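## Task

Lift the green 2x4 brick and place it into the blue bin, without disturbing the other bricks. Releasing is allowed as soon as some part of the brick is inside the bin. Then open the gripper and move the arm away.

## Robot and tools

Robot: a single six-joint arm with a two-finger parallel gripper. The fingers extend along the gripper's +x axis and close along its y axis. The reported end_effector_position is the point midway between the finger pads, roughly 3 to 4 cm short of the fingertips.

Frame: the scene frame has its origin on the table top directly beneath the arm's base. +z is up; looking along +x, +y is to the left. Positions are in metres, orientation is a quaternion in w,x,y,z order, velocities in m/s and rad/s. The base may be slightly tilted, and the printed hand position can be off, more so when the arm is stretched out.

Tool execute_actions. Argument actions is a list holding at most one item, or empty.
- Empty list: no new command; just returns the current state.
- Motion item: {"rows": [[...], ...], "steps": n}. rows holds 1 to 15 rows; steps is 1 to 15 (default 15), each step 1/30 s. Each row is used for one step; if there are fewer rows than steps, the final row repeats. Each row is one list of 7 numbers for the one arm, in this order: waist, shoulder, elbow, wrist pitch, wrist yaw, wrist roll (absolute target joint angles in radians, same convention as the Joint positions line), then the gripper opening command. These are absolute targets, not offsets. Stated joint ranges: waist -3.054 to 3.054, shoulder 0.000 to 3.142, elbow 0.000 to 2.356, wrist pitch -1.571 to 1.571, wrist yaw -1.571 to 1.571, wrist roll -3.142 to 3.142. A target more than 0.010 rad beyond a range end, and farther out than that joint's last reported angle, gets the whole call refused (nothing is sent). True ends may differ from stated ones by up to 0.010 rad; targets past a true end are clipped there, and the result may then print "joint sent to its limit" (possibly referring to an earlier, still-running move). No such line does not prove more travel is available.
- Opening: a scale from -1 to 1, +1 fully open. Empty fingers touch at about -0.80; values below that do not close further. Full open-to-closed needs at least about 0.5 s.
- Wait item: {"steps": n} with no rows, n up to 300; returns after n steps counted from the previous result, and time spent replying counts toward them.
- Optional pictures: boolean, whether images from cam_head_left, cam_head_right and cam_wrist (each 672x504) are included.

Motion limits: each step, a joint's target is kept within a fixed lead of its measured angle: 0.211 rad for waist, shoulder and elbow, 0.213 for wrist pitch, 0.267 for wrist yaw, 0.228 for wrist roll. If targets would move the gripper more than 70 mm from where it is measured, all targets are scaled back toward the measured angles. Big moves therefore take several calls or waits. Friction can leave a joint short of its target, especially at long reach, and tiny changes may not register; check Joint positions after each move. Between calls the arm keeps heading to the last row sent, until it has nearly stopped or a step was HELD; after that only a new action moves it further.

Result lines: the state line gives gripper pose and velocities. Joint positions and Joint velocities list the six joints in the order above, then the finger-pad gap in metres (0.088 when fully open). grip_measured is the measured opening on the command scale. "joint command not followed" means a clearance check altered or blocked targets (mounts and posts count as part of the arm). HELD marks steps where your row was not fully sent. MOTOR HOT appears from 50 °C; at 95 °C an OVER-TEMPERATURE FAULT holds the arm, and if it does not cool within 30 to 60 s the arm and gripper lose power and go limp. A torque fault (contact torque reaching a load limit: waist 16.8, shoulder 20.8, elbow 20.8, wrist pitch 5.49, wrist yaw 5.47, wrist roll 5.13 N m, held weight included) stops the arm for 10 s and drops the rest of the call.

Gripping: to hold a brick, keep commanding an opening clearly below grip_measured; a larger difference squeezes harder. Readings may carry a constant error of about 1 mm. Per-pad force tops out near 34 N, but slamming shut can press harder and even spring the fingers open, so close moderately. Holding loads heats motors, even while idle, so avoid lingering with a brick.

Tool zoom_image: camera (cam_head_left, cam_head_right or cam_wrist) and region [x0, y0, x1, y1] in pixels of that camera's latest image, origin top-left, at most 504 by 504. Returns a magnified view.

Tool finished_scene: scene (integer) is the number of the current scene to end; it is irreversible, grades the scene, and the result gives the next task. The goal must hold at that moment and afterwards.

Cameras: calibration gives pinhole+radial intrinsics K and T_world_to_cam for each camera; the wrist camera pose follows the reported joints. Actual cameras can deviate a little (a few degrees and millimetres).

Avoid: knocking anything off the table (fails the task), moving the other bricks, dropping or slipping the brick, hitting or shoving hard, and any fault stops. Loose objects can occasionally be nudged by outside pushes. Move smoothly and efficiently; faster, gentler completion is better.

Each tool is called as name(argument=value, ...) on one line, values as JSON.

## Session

execute_actions(actions=[])

Scene clock: 0.00 s of 4185.00 s.
end_effector_position=(+0.3403, +0.2637, +0.0998) grip_measured=+0.854 end_effector_quat_wxyz=(+0.114, +0.688, +0.331, -0.635) end_effector_velocity=(-0.005, -0.001, +0.002) end_effector_angular_velocity=(+0.007, +0.023, +0.011)
Joint positions: [ 0.555  1.171  1.105 -0.544 -0.113  3.084  0.081]
Joint velocities: [-0.002 -0.007 -0.002 -0.022 -0.022 -0.007  0.   ]
Motor temperatures (°C, as the motors report them): [24 27 26 25 26 24]
Heat: hottest shoulder 27 °C (+0.0 °C/min).
camera_calibration (this result's frames):
cam_wrist: T_world_to_cam=[[-0.587952, 0.762268, 0.270665, -0.0211508], [0.753244, 0.393974, 0.526695, -0.393068], [0.294848, 0.513548, -0.805812, -0.0833665], [0, 0, 0, 1]] pos_world=[0.308221, 0.213794, 0.145574]

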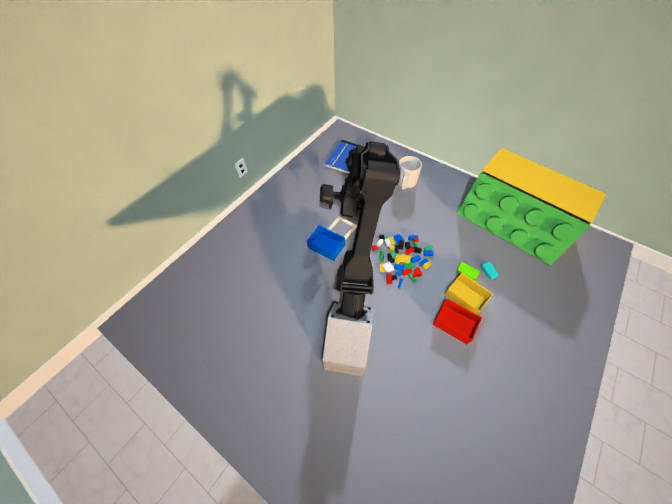

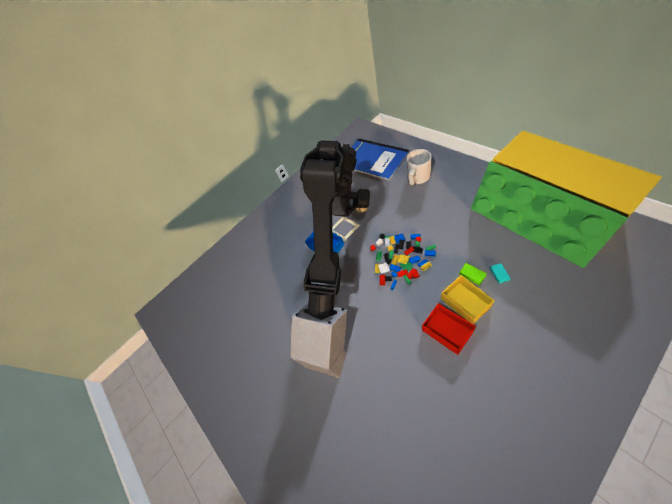

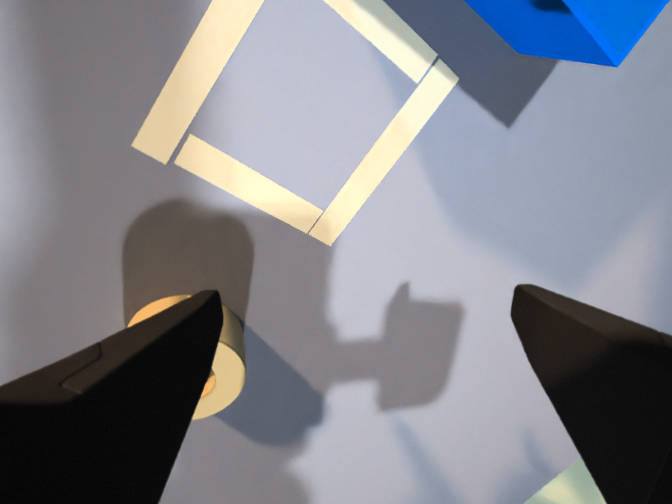

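execute_actions(actions=[{"rows":[[-0.15,0.7,0.9,-0.8,0,0,1]]}], pictures=false)

execute_actions(actions=[{"steps":45}])

zoom_image(camera="cam_head_left", region=[300,205,450,305])

Scene clock: 1.20 s of 4185.00 s.
end_effector_position=(+0.3436, +0.0556, +0.1867) grip_measured=+1.000 end_effector_quat_wxyz=(+0.472, +0.631, +0.218, -0.575) end_effector_velocity=(-0.007, -0.110, +0.029) end_effector_angular_velocity=(-0.767, +0.381, +1.353)
Joint positions: [-0.103  0.718  0.917 -0.793 -0.002  2.27   0.088]
Joint velocities: [-0.491 -0.042 -0.051 -0.037 -0.007 -1.824  0.   ]
Motor temperatures (°C, as the motors report them): [24 27 26 25 26 24]
Heat: hottest shoulder 27 °C (+0.0 °C/min).
Steps of this call (steps 1 to 21: nothing new was sent; steps 22 to 36: all 15 steps of this action). Readings (joint positions):
22: [0.543 1.156 1.090 -0.553 -0.110 3.053]
23: [0.512 1.131 1.067 -0.594 -0.093 3.014]
25: [0.431 1.059 1.007 -0.675 -0.059 2.928]
29: [0.214 0.874 0.926 -0.765 -0.019 2.696]
36: the state above

Scene clock: 2.70 s of 4185.00 s.
end_effector_position=(+0.3426, +0.0460, +0.1898) grip_measured=+1.000 end_effector_quat_wxyz=(+0.772, -0.160, +0.611, -0.069) end_effector_velocity=(+0.001, -0.001, +0.001) end_effector_angular_velocity=(-0.021, +0.007, +0.047)
Joint positions: [-0.146  0.711  0.912 -0.797 -0.002  0.009  0.088]
Joint velocities: [-0.002 -0.002 -0.002  0.007  0.007 -0.051  0.   ]
Motor temperatures (°C, as the motors report them): [24 27 26 25 26 24]
Heat: hottest shoulder 27 °C (+0.0 °C/min).
Steps of this call (steps 1 to 45: the robot went on to your last target). Readings (joint positions):
1: [-0.116 0.717 0.916 -0.794 -0.002 2.209]
2: [-0.125 0.716 0.914 -0.795 -0.002 2.148]
4: [-0.135 0.715 0.912 -0.797 -0.002 2.027]
8: [-0.143 0.712 0.912 -0.797 -0.003 1.783]
45: the state above
camera_calibration (this result's frames):
cam_wrist: T_world_to_cam=[[0.0714677, -0.940644, 0.331786, -0.0373496], [-0.984395, -0.0128899, 0.175498, 0.324213], [-0.160804, -0.339151, -0.926886, 0.318614], [0, 0, 0, 1]] pos_world=[0.373058, 0.0771049, 0.250813]

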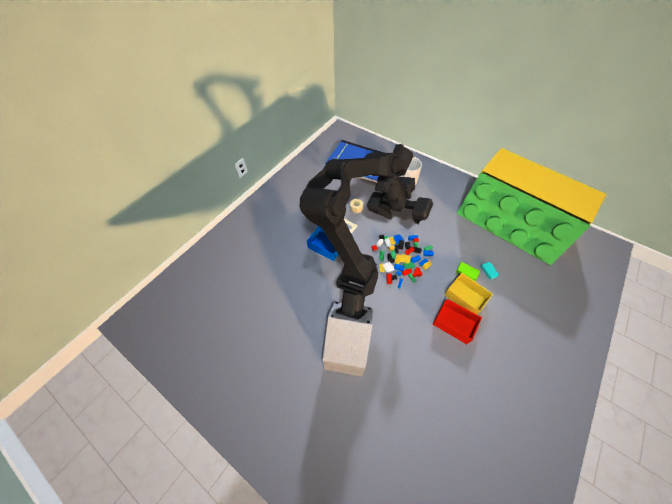

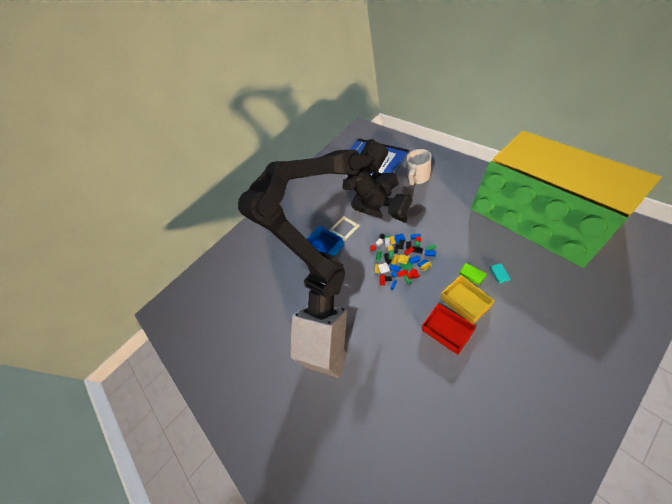

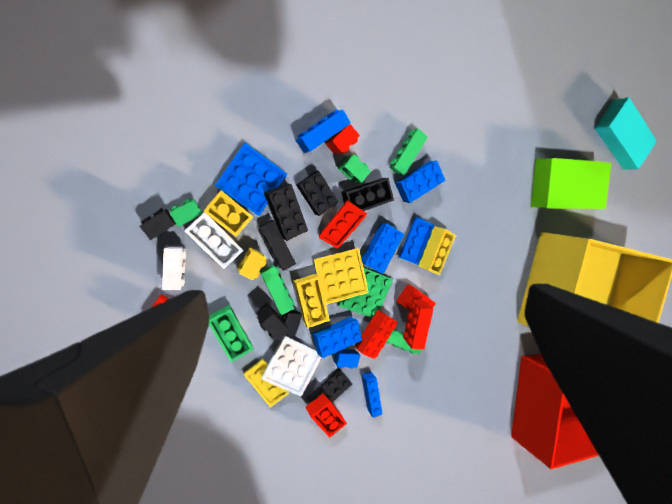

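Region (300, 205, 450, 305) of cam_head_left's 672x504 image, scaled by 3.360, with more detail than that image has.

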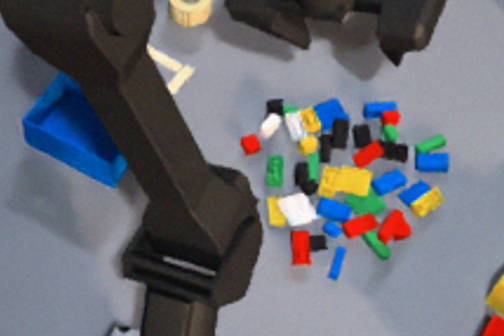

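execute_actions(actions=[{"rows":[[-0.11,0.94,0.615,-0.496,-0.32,-0.4,-0.25]]}], pictures=false)

execute_actions(actions=[{"rows":[[-0.075,1.01,0.595,-0.39,-0.296,-0.4,-0.25]]}])

Scene clock: 5.40 s of 4185.00 s.
end_effector_position=(+0.2837, +0.0564, +0.0747) grip_measured=-0.239 end_effector_quat_wxyz=(+0.682, -0.183, +0.685, +0.177) end_effector_velocity=(-0.002, +0.004, -0.002) end_effector_angular_velocity=(+0.035, +0.007, +0.078)
Joint positions: [-0.114  0.928  0.624 -0.502 -0.311 -0.389  0.027]
Joint velocities: [-0.002  0.002 -0.007  0.007 -0.037 -0.081 -0.003]
Motor temperatures (°C, as the motors report them): [24 28 27 25 26 24]
Heat: hottest shoulder 28 °C (+11.1 °C/min).
Steps of this call (steps 1 to 15: the robot went on to your last target; steps 16 to 66: nothing new was sent; steps 67 to 81: all 15 steps of this action). Readings (joint positions):
67: [-0.146 0.723 0.893 -0.765 -0.032 -0.031]
68: [-0.142 0.740 0.870 -0.717 -0.082 -0.072]
70: [-0.132 0.801 0.808 -0.642 -0.164 -0.157]
74: [-0.118 0.906 0.664 -0.551 -0.269 -0.325]
81: the state above

Scene clock: 5.90 s of 4185.00 s.
end_effector_position=(+0.2865, +0.0595, +0.0563) grip_measured=-0.250 end_effector_quat_wxyz=(+0.683, -0.191, +0.678, +0.195) end_effector_velocity=(-0.004, -0.001, -0.002) end_effector_angular_velocity=(+0.003, +0.017, -0.014)
Joint positions: [-0.079  0.997  0.603 -0.393 -0.301 -0.397  0.027]
Joint velocities: [-0.002  0.007 -0.002 -0.007 -0.007  0.007 -0.   ]
Motor temperatures (°C, as the motors report them): [24 28 27 25 26 24]
Heat: hottest shoulder 28 °C (+10.2 °C/min).
Steps of this call (steps 1 to 15: all 15 steps of this action). Readings (joint positions):
1: [-0.109 0.937 0.620 -0.480 -0.311 -0.391]
2: [-0.101 0.951 0.618 -0.449 -0.311 -0.393]
4: [-0.088 0.978 0.614 -0.423 -0.307 -0.395]
8: [-0.081 0.995 0.603 -0.402 -0.303 -0.397]
15: the state above
camera_calibration (this result's frames):
cam_wrist: T_world_to_cam=[[0.510814, -0.859691, 0.00103384, -0.0884521], [-0.791803, -0.470007, 0.390054, 0.252571], [-0.33484, -0.200064, -0.920792, 0.231666], [0, 0, 0, 1]] pos_world=[0.32274, 0.0890169, 0.114891]

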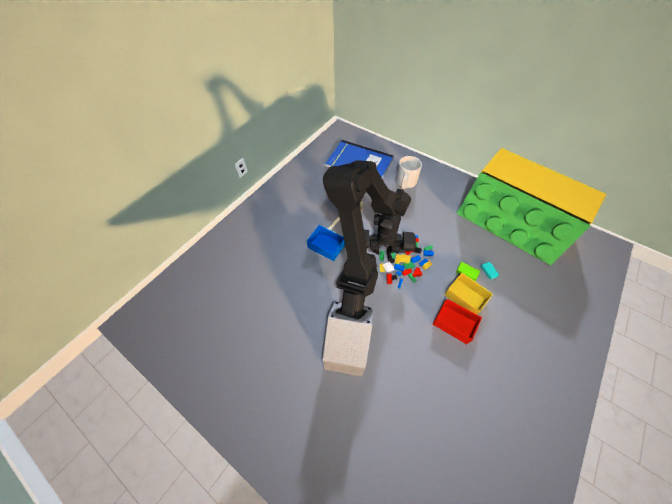

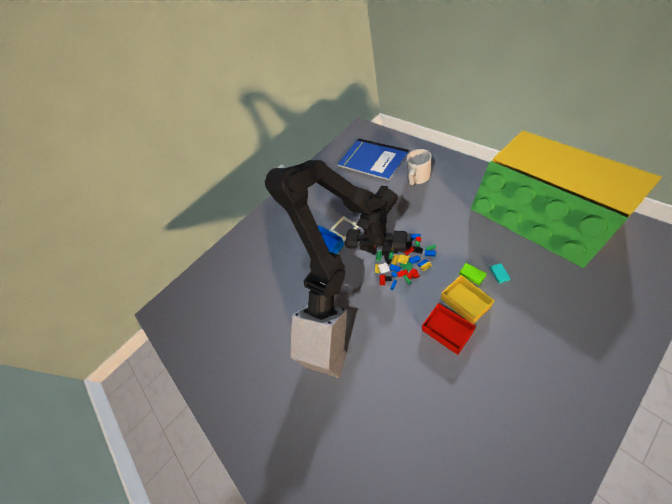

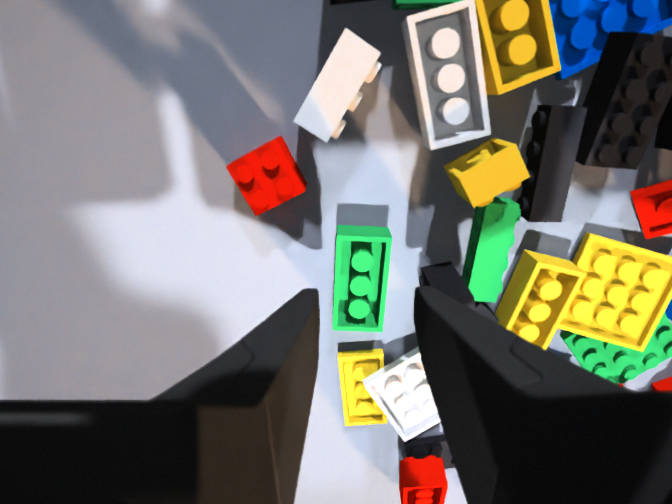

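execute_actions(actions=[{"rows":[[-0.058,1.03,0.585,-0.36,-0.29,-0.36,-0.3],[-0.052,1.045,0.58,-0.34,-0.28,-0.36,-0.3],[-0.047,1.06,0.575,-0.32,-0.275,-0.36,-0.3],[-0.042,1.076,0.572,-0.3,-0.273,-0.36,-0.3]]}])

Scene clock: 7.40 s of 4185.00 s.
end_effector_position=(+0.2834, +0.0601, +0.0387) grip_measured=-0.299 end_effector_quat_wxyz=(+0.682, -0.186, +0.681, +0.191) end_effector_velocity=(+0.003, -0.001, -0.000) end_effector_angular_velocity=(-0.008, -0.009, +0.008)
Joint positions: [-0.046  1.062  0.579 -0.304 -0.279 -0.363  0.024]
Joint velocities: [-0.002  0.002  0.002  0.007  0.007 -0.007 -0.   ]
Motor temperatures (°C, as the motors report them): [24 28 27 25 26 24]
Heat: hottest shoulder 28 °C (+8.1 °C/min).
Steps of this call (steps 1 to 15: the robot went on to your last target; steps 16 to 30: nothing new was sent; steps 31 to 45: all 15 steps of this action). Readings (joint positions):
31: [-0.077 1.000 0.602 -0.386 -0.299 -0.392]
32: [-0.072 1.006 0.599 -0.373 -0.296 -0.384]
34: [-0.060 1.027 0.594 -0.343 -0.288 -0.374]
38: [-0.049 1.058 0.581 -0.316 -0.281 -0.366]
45: the state above
camera_calibration (this result's frames):
cam_wrist: T_world_to_cam=[[0.500668, -0.865637, -0.00193542, -0.0829567], [-0.794598, -0.460465, 0.39571, 0.257299], [-0.343432, -0.196581, -0.918374, 0.216646], [0, 0, 0, 1]] pos_world=[0.320386, 0.0892552, 0.0969856]

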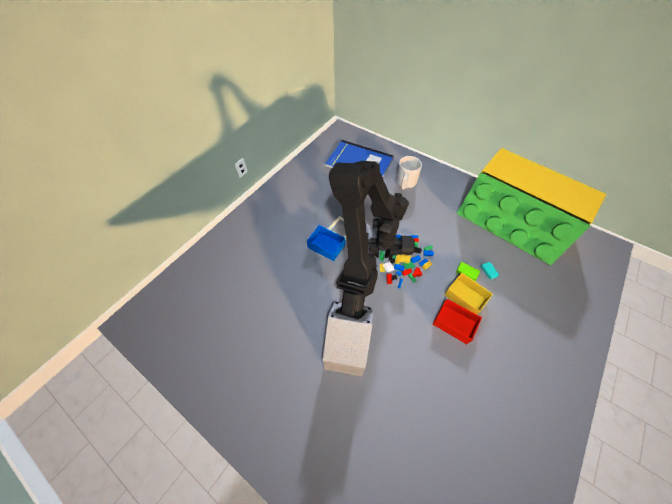

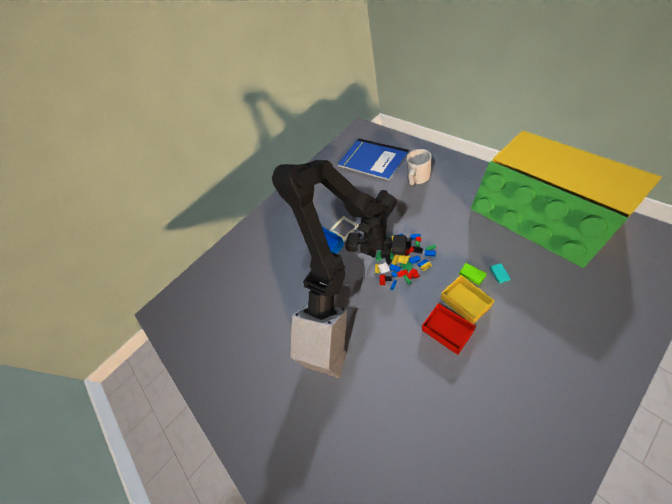

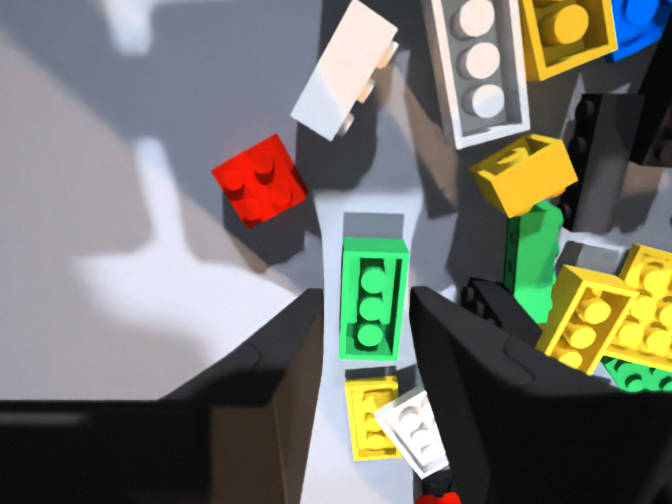

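execute_actions(actions=[{"rows":[[-0.048,1.076,0.572,-0.3,-0.273,-0.36,-0.4],[-0.048,1.076,0.572,-0.3,-0.273,-0.36,-0.45],[-0.048,1.076,0.572,-0.3,-0.273,-0.36,-0.5],[-0.048,1.076,0.572,-0.3,-0.273,-0.36,-0.55],[-0.048,1.076,0.572,-0.3,-0.273,-0.36,-0.62]],"steps":12}], pictures=false)

execute_actions(actions=[{"rows":[[-0.06,1.02,0.595,-0.34,-0.28,-0.36,-0.62],[-0.075,0.99,0.605,-0.39,-0.3,-0.36,-0.62],[-0.09,0.95,0.62,-0.44,-0.3,-0.36,-0.62],[-0.11,0.91,0.63,-0.5,-0.32,-0.36,-0.62],[-0.11,0.85,0.66,-0.58,-0.32,-0.36,-0.62],[-0.11,0.72,0.72,-0.75,-0.3,-0.36,-0.62]]}], pictures=false)

execute_actions(actions=[{"rows":[[0.6,0.78,0.82,-0.8,0.2,0.5,-0.62]]}], pictures=false)

execute_actions(actions=[{"rows":[[1.115,1.0,0.87,-0.76,0.542,1.03,-0.62]]}], pictures=false)

execute_actions(actions=[{"rows":[[1.115,1.075,0.85,-0.707,0.542,1.03,-0.62]],"steps":10}])

Scene clock: 10.57 s of 4185.00 s.
end_effector_position=(+0.2835, +0.0601, +0.0384) grip_measured=-0.482 end_effector_quat_wxyz=(+0.682, -0.186, +0.681, +0.191) end_effector_velocity=(-0.001, -0.002, +0.001) end_effector_angular_velocity=(-0.009, +0.000, +0.005)
Joint positions: [-0.046  1.063  0.579 -0.303 -0.278 -0.363  0.015]
Joint velocities: [-0.002 -0.007 -0.002 -0.007  0.007 -0.007 -0.   ]
Motor temperatures (°C, as the motors report them): [24 28 27 25 26 24]
Heat: hottest shoulder 28 °C (+5.7 °C/min).
Steps of this call (steps 1 to 15: the robot went on to your last target; steps 16 to 83: nothing new was sent; steps 84 to 95: all 12 steps of this action). Readings (joint positions):
84: [-0.046 1.063 0.579 -0.303 -0.278 -0.363]
85: [-0.046 1.063 0.579 -0.303 -0.278 -0.363]
87: [-0.046 1.063 0.579 -0.303 -0.278 -0.363]
91: [-0.046 1.063 0.579 -0.303 -0.278 -0.363]
95: the state above

Scene clock: 11.07 s of 4185.00 s.
end_effector_position=(+0.2866, +0.0747, +0.1283) grip_measured=-0.484 end_effector_quat_wxyz=(+0.699, -0.185, +0.670, +0.171) end_effector_velocity=(-0.023, -0.005, +0.000) end_effector_angular_velocity=(-0.014, +0.096, -0.033)
Joint positions: [-0.106  0.736  0.716 -0.735 -0.298 -0.363  0.015]
Joint velocities: [-0.012 -0.007 -0.002 -0.11  -0.007 -0.007 -0.   ]
Motor temperatures (°C, as the motors report them): [24 28 27 25 26 24]
Heat: hottest shoulder 28 °C (+5.4 °C/min).
Steps of this call (steps 1 to 15: all 15 steps of this action). Readings (joint positions):
1: [-0.047 1.061 0.579 -0.306 -0.278 -0.363]
2: [-0.051 1.052 0.582 -0.327 -0.279 -0.363]
4: [-0.071 1.010 0.592 -0.398 -0.289 -0.362]
8: [-0.100 0.833 0.667 -0.609 -0.297 -0.363]
15: the state above

Scene clock: 11.57 s of 4185.00 s.
end_effector_position=(+0.2682, +0.1570, +0.1356) grip_measured=-0.484 end_effector_quat_wxyz=(+0.710, -0.058, +0.699, +0.055) end_effector_velocity=(-0.021, +0.043, +0.009) end_effector_angular_velocity=(+0.120, +0.028, -0.402)
Joint positions: [ 0.571  0.767  0.809 -0.796  0.187  0.444  0.015]
Joint velocities: [ 0.261 -0.002  0.012 -0.007  0.081  0.579  0.   ]
Motor temperatures (°C, as the motors report them): [24 28 27 25 26 24]
Heat: hottest shoulder 28 °C (+5.2 °C/min).
Steps of this call (steps 1 to 15: all 15 steps of this action). Readings (joint positions):
1: [-0.072 0.740 0.730 -0.755 -0.232 -0.307]
2: [-0.016 0.747 0.748 -0.769 -0.159 -0.244]
4: [0.099 0.758 0.781 -0.775 -0.020 -0.123]
8: [0.322 0.762 0.806 -0.791 0.137 0.121]
15: the state above

Scene clock: 12.07 s of 4185.00 s.
end_effector_position=(+0.2243, +0.2376, +0.1273) grip_measured=-0.485 end_effector_quat_wxyz=(+0.711, +0.009, +0.703, +0.007) end_effector_velocity=(-0.017, +0.012, +0.004) end_effector_angular_velocity=(+0.030, +0.024, -0.050)
Joint positions: [ 1.102  0.985  0.861 -0.763  0.533  1.015  0.015]
Joint velocities: [ 0.09   0.017 -0.002 -0.007  0.022  0.125 -0.   ]
Motor temperatures (°C, as the motors report them): [24 28 27 25 26 24]
Heat: hottest shoulder 28 °C (+5.0 °C/min).
Steps of this call (steps 1 to 15: all 15 steps of this action). Readings (joint positions):
1: [0.609 0.795 0.818 -0.800 0.257 0.502]
2: [0.663 0.837 0.835 -0.786 0.334 0.564]
4: [0.774 0.923 0.856 -0.765 0.430 0.685]
8: [0.994 0.981 0.857 -0.765 0.503 0.911]
15: the state above

Scene clock: 12.40 s of 4185.00 s.
end_effector_position=(+0.2165, +0.2466, +0.1115) grip_measured=-0.485 end_effector_quat_wxyz=(+0.707, -0.001, +0.707, +0.004) end_effector_velocity=(+0.002, +0.004, -0.000) end_effector_angular_velocity=(+0.018, -0.004, -0.006)
Joint positions: [ 1.111  1.062  0.856 -0.711  0.538  1.027  0.015]
Joint velocities: [-0.002  0.002  0.002  0.022 -0.007 -0.007 -0.   ]
Motor temperatures (°C, as the motors report them): [24 28 27 25 26 24]
Heat: hottest shoulder 28 °C (+4.8 °C/min).
Steps of this call (steps 1 to 10: all 10 steps of this action). Readings (joint positions):
1: [1.104 0.996 0.861 -0.755 0.536 1.019]
2: [1.106 1.010 0.861 -0.735 0.537 1.021]
4: [1.109 1.040 0.860 -0.724 0.538 1.024]
8: [1.111 1.061 0.856 -0.714 0.538 1.026]
10: the state above
camera_calibration (this result's frames):
cam_wrist: T_world_to_cam=[[-0.00959387, -0.999954, -0.000212035, 0.255501], [-0.916991, 0.00871333, 0.398812, 0.171624], [-0.398792, 0.00402059, -0.917033, 0.259571], [0, 0, 0, 1]] pos_world=[0.263344, 0.25295, 0.169643]

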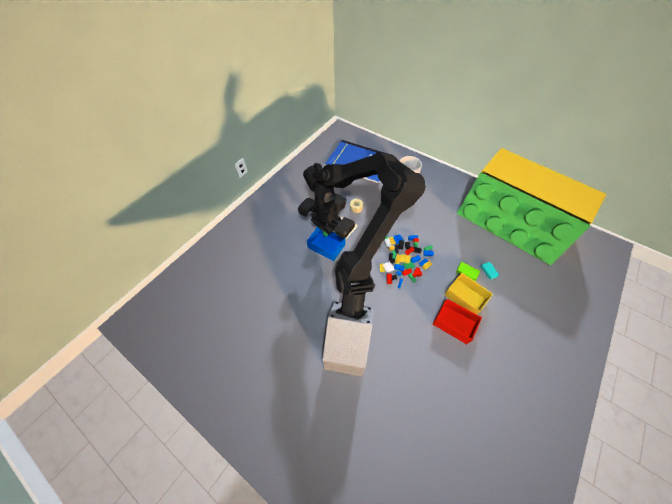

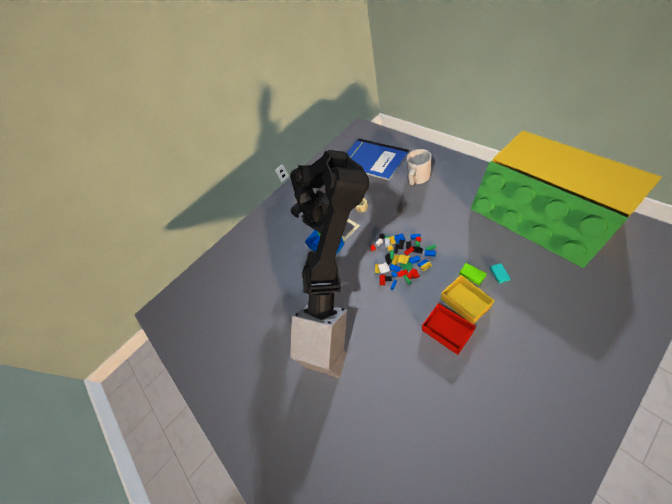

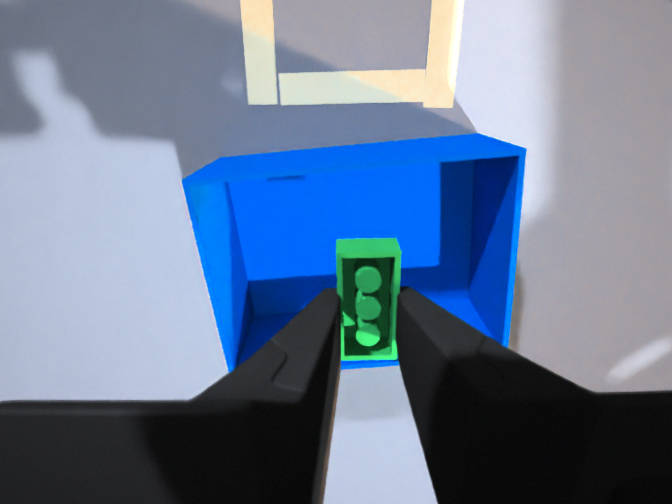

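execute_actions(actions=[{"rows":[[1.1,1.095,0.835,-0.67,0.53,1.02,-0.62],[1.085,1.115,0.82,-0.63,0.52,1,-0.62],[1.07,1.13,0.805,-0.59,0.51,0.99,-0.62],[1.055,1.15,0.79,-0.55,0.5,0.98,-0.62],[1.04,1.165,0.78,-0.52,0.49,0.97,-0.62],[1.025,1.18,0.77,-0.49,0.48,0.95,-0.62],[1.01,1.195,0.76,-0.455,0.475,0.94,-0.62],[0.995,1.21,0.745,-0.424,0.467,0.93,-0.62]]}])

Scene clock: 14.17 s of 4185.00 s.
end_effector_position=(+0.2094, +0.2453, +0.0561) grip_measured=-0.485 end_effector_quat_wxyz=(+0.707, -0.002, +0.707, +0.000) end_effector_velocity=(+0.016, +0.011, -0.003) end_effector_angular_velocity=(+0.062, -0.058, -0.015)
Joint positions: [ 1.002  1.196  0.754 -0.435  0.474  0.936  0.015]
Joint velocities: [-0.027 -0.002 -0.007  0.11  -0.007 -0.051 -0.   ]
Motor temperatures (°C, as the motors report them): [24 28 27 25 26 24]
Heat: hottest shoulder 28 °C (+4.2 °C/min).
Steps of this call (steps 1 to 15: the robot went on to your last target; steps 16 to 38: nothing new was sent; steps 39 to 53: all 15 steps of this action). Readings (joint positions):
39: [1.111 1.065 0.854 -0.702 0.538 1.027]
40: [1.108 1.070 0.850 -0.682 0.538 1.023]
42: [1.091 1.092 0.835 -0.627 0.526 1.006]
46: [1.038 1.157 0.787 -0.510 0.493 0.963]
53: the state above
camera_calibration (this result's frames):
cam_wrist: T_world_to_cam=[[-0.012752, -0.999884, 0.00827966, 0.254339], [-0.917019, 0.0149955, 0.39856, 0.185716], [-0.398638, -0.00251017, -0.917105, 0.207496], [0, 0, 0, 1]] pos_world=[0.256264, 0.252045, 0.114171]

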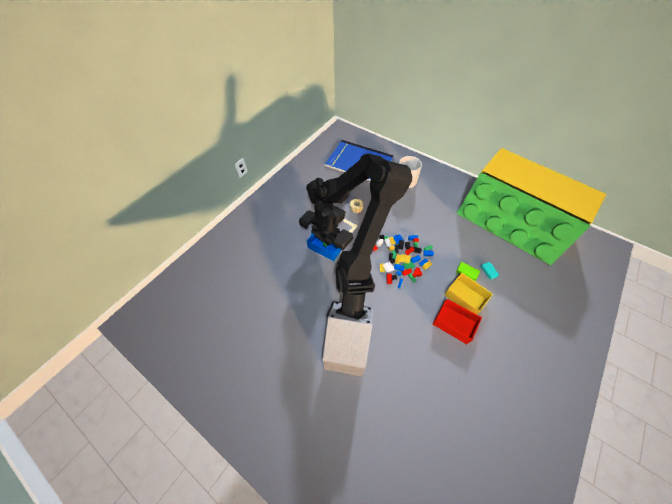

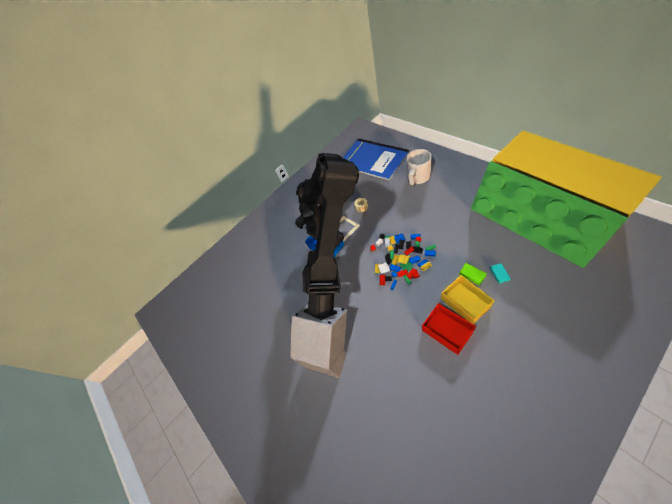

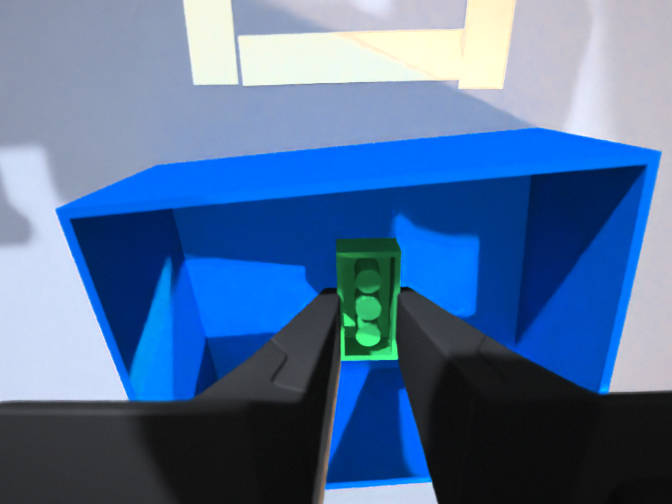

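execute_actions(actions=[{"rows":[[0.985,1.225,0.735,-0.4,0.46,0.92,-0.62],[0.978,1.235,0.73,-0.385,0.455,0.92,-0.62]],"steps":10}], pictures=false)

execute_actions(actions=[{"rows":[[0.978,1.235,0.73,-0.385,0.455,0.92,-0.25]],"steps":9}], pictures=false)

execute_actions(actions=[{"rows":[[1.01,1.18,0.76,-0.42,0.47,0.93,-0.25],[1.03,1.155,0.78,-0.46,0.48,0.93,-0.25],[1.05,1.13,0.8,-0.51,0.49,0.93,-0.25],[1.07,1.105,0.82,-0.56,0.51,0.93,-0.25],[1.09,1.08,0.84,-0.62,0.52,0.93,-0.25],[1.115,1.05,0.86,-0.69,0.54,0.93,-0.25],[1.14,1.0,0.9,-0.77,0.54,0.93,-0.25],[1.15,0.85,1,-0.95,0.54,0.93,-0.25]]}])

Scene clock: 16.20 s of 4185.00 s.
end_effector_position=(+0.2078, +0.2438, +0.0465) grip_measured=-0.485 end_effector_quat_wxyz=(+0.706, -0.002, +0.708, -0.001) end_effector_velocity=(+0.005, +0.004, -0.001) end_effector_angular_velocity=(+0.026, -0.016, -0.014)
Joint positions: [ 0.982  1.221  0.738 -0.39   0.461  0.923  0.015]
Joint velocities: [-0.007 -0.002 -0.002  0.037 -0.007 -0.007 -0.   ]
Motor temperatures (°C, as the motors report them): [24 28 27 25 26 24]
Heat: hottest shoulder 28 °C (+3.7 °C/min).
Steps of this call (steps 1 to 15: the robot went on to your last target; steps 16 to 51: nothing new was sent; steps 52 to 61: all 10 steps of this action). Readings (joint positions):
52: [0.998 1.198 0.752 -0.421 0.471 0.931]
53: [0.995 1.202 0.750 -0.411 0.468 0.928]
55: [0.988 1.212 0.746 -0.399 0.465 0.926]
59: [0.983 1.221 0.738 -0.392 0.461 0.924]
61: the state above

Scene clock: 16.50 s of 4185.00 s.
end_effector_position=(+0.2080, +0.2441, +0.0465) grip_measured=-0.270 end_effector_quat_wxyz=(+0.706, -0.002, +0.708, -0.001) end_effector_velocity=(-0.003, -0.001, +0.000) end_effector_angular_velocity=(+0.001, +0.011, +0.012)
Joint positions: [ 0.982  1.221  0.738 -0.388  0.46   0.923  0.026]
Joint velocities: [ 0.002 -0.002 -0.002 -0.007 -0.007 -0.007  0.009]
Motor temperatures (°C, as the motors report them): [24 28 27 25 26 24]
Heat: hottest shoulder 28 °C (+3.6 °C/min).
Steps of this call (steps 1 to 9: all 9 steps of this action). Readings (joint positions):
1: [0.982 1.221 0.738 -0.388 0.461 0.923]
2: [0.982 1.221 0.738 -0.388 0.461 0.923]
4: [0.982 1.221 0.738 -0.388 0.460 0.923]
8: [0.982 1.221 0.738 -0.388 0.460 0.923]
9: the state above

Scene clock: 17.00 s of 4185.00 s.
end_effector_position=(+0.2527, +0.2405, +0.1821) grip_measured=-0.250 end_effector_quat_wxyz=(+0.725, +0.026, +0.686, +0.064) end_effector_velocity=(-0.005, -0.061, +0.063) end_effector_angular_velocity=(-0.053, +0.081, +0.105)
Joint positions: [ 1.141  0.863  0.991 -0.905  0.536  0.927  0.027]
Joint velocities: [ 0.042 -0.212  0.11  -0.447 -0.022 -0.007  0.   ]
Motor temperatures (°C, as the motors report them): [24 28 27 25 26 24]
Heat: hottest shoulder 28 °C (+3.5 °C/min).
Steps of this call (steps 1 to 15: all 15 steps of this action). Readings (joint positions):
1: [0.984 1.220 0.739 -0.391 0.460 0.923]
2: [0.992 1.213 0.743 -0.410 0.461 0.923]
4: [1.021 1.184 0.763 -0.471 0.475 0.924]
8: [1.096 1.074 0.848 -0.660 0.511 0.926]
15: the state above
camera_calibration (this result's frames):
cam_wrist: T_world_to_cam=[[0.0404794, -0.991894, -0.120444, 0.257032], [-0.935767, -0.0798931, 0.343448, 0.212857], [-0.350287, 0.0988051, -0.931416, 0.306363], [0, 0, 0, 1]] pos_world=[0.296095, 0.241684, 0.243204]

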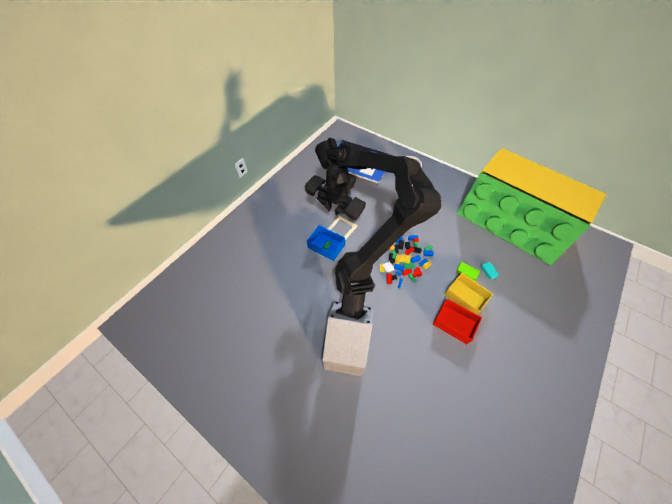

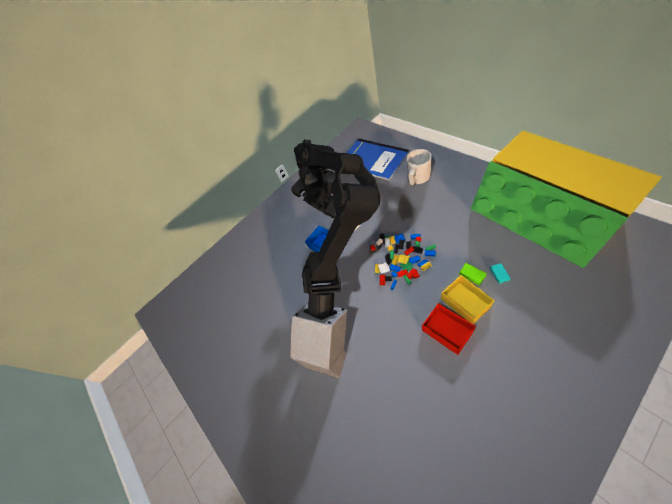

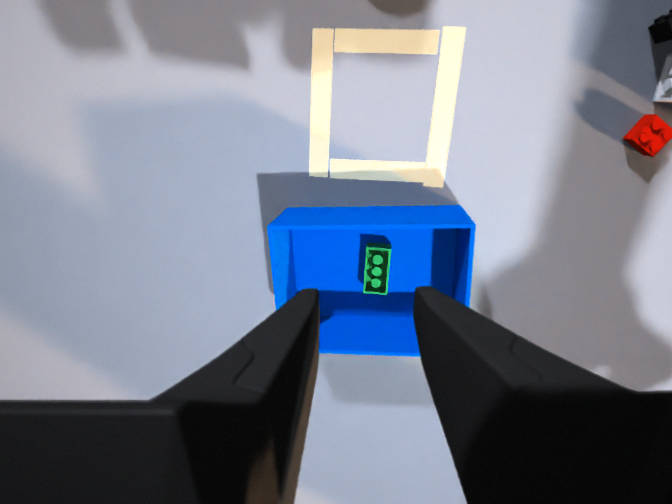

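finished_scene(scene=2)

The scene is finished: the task was done.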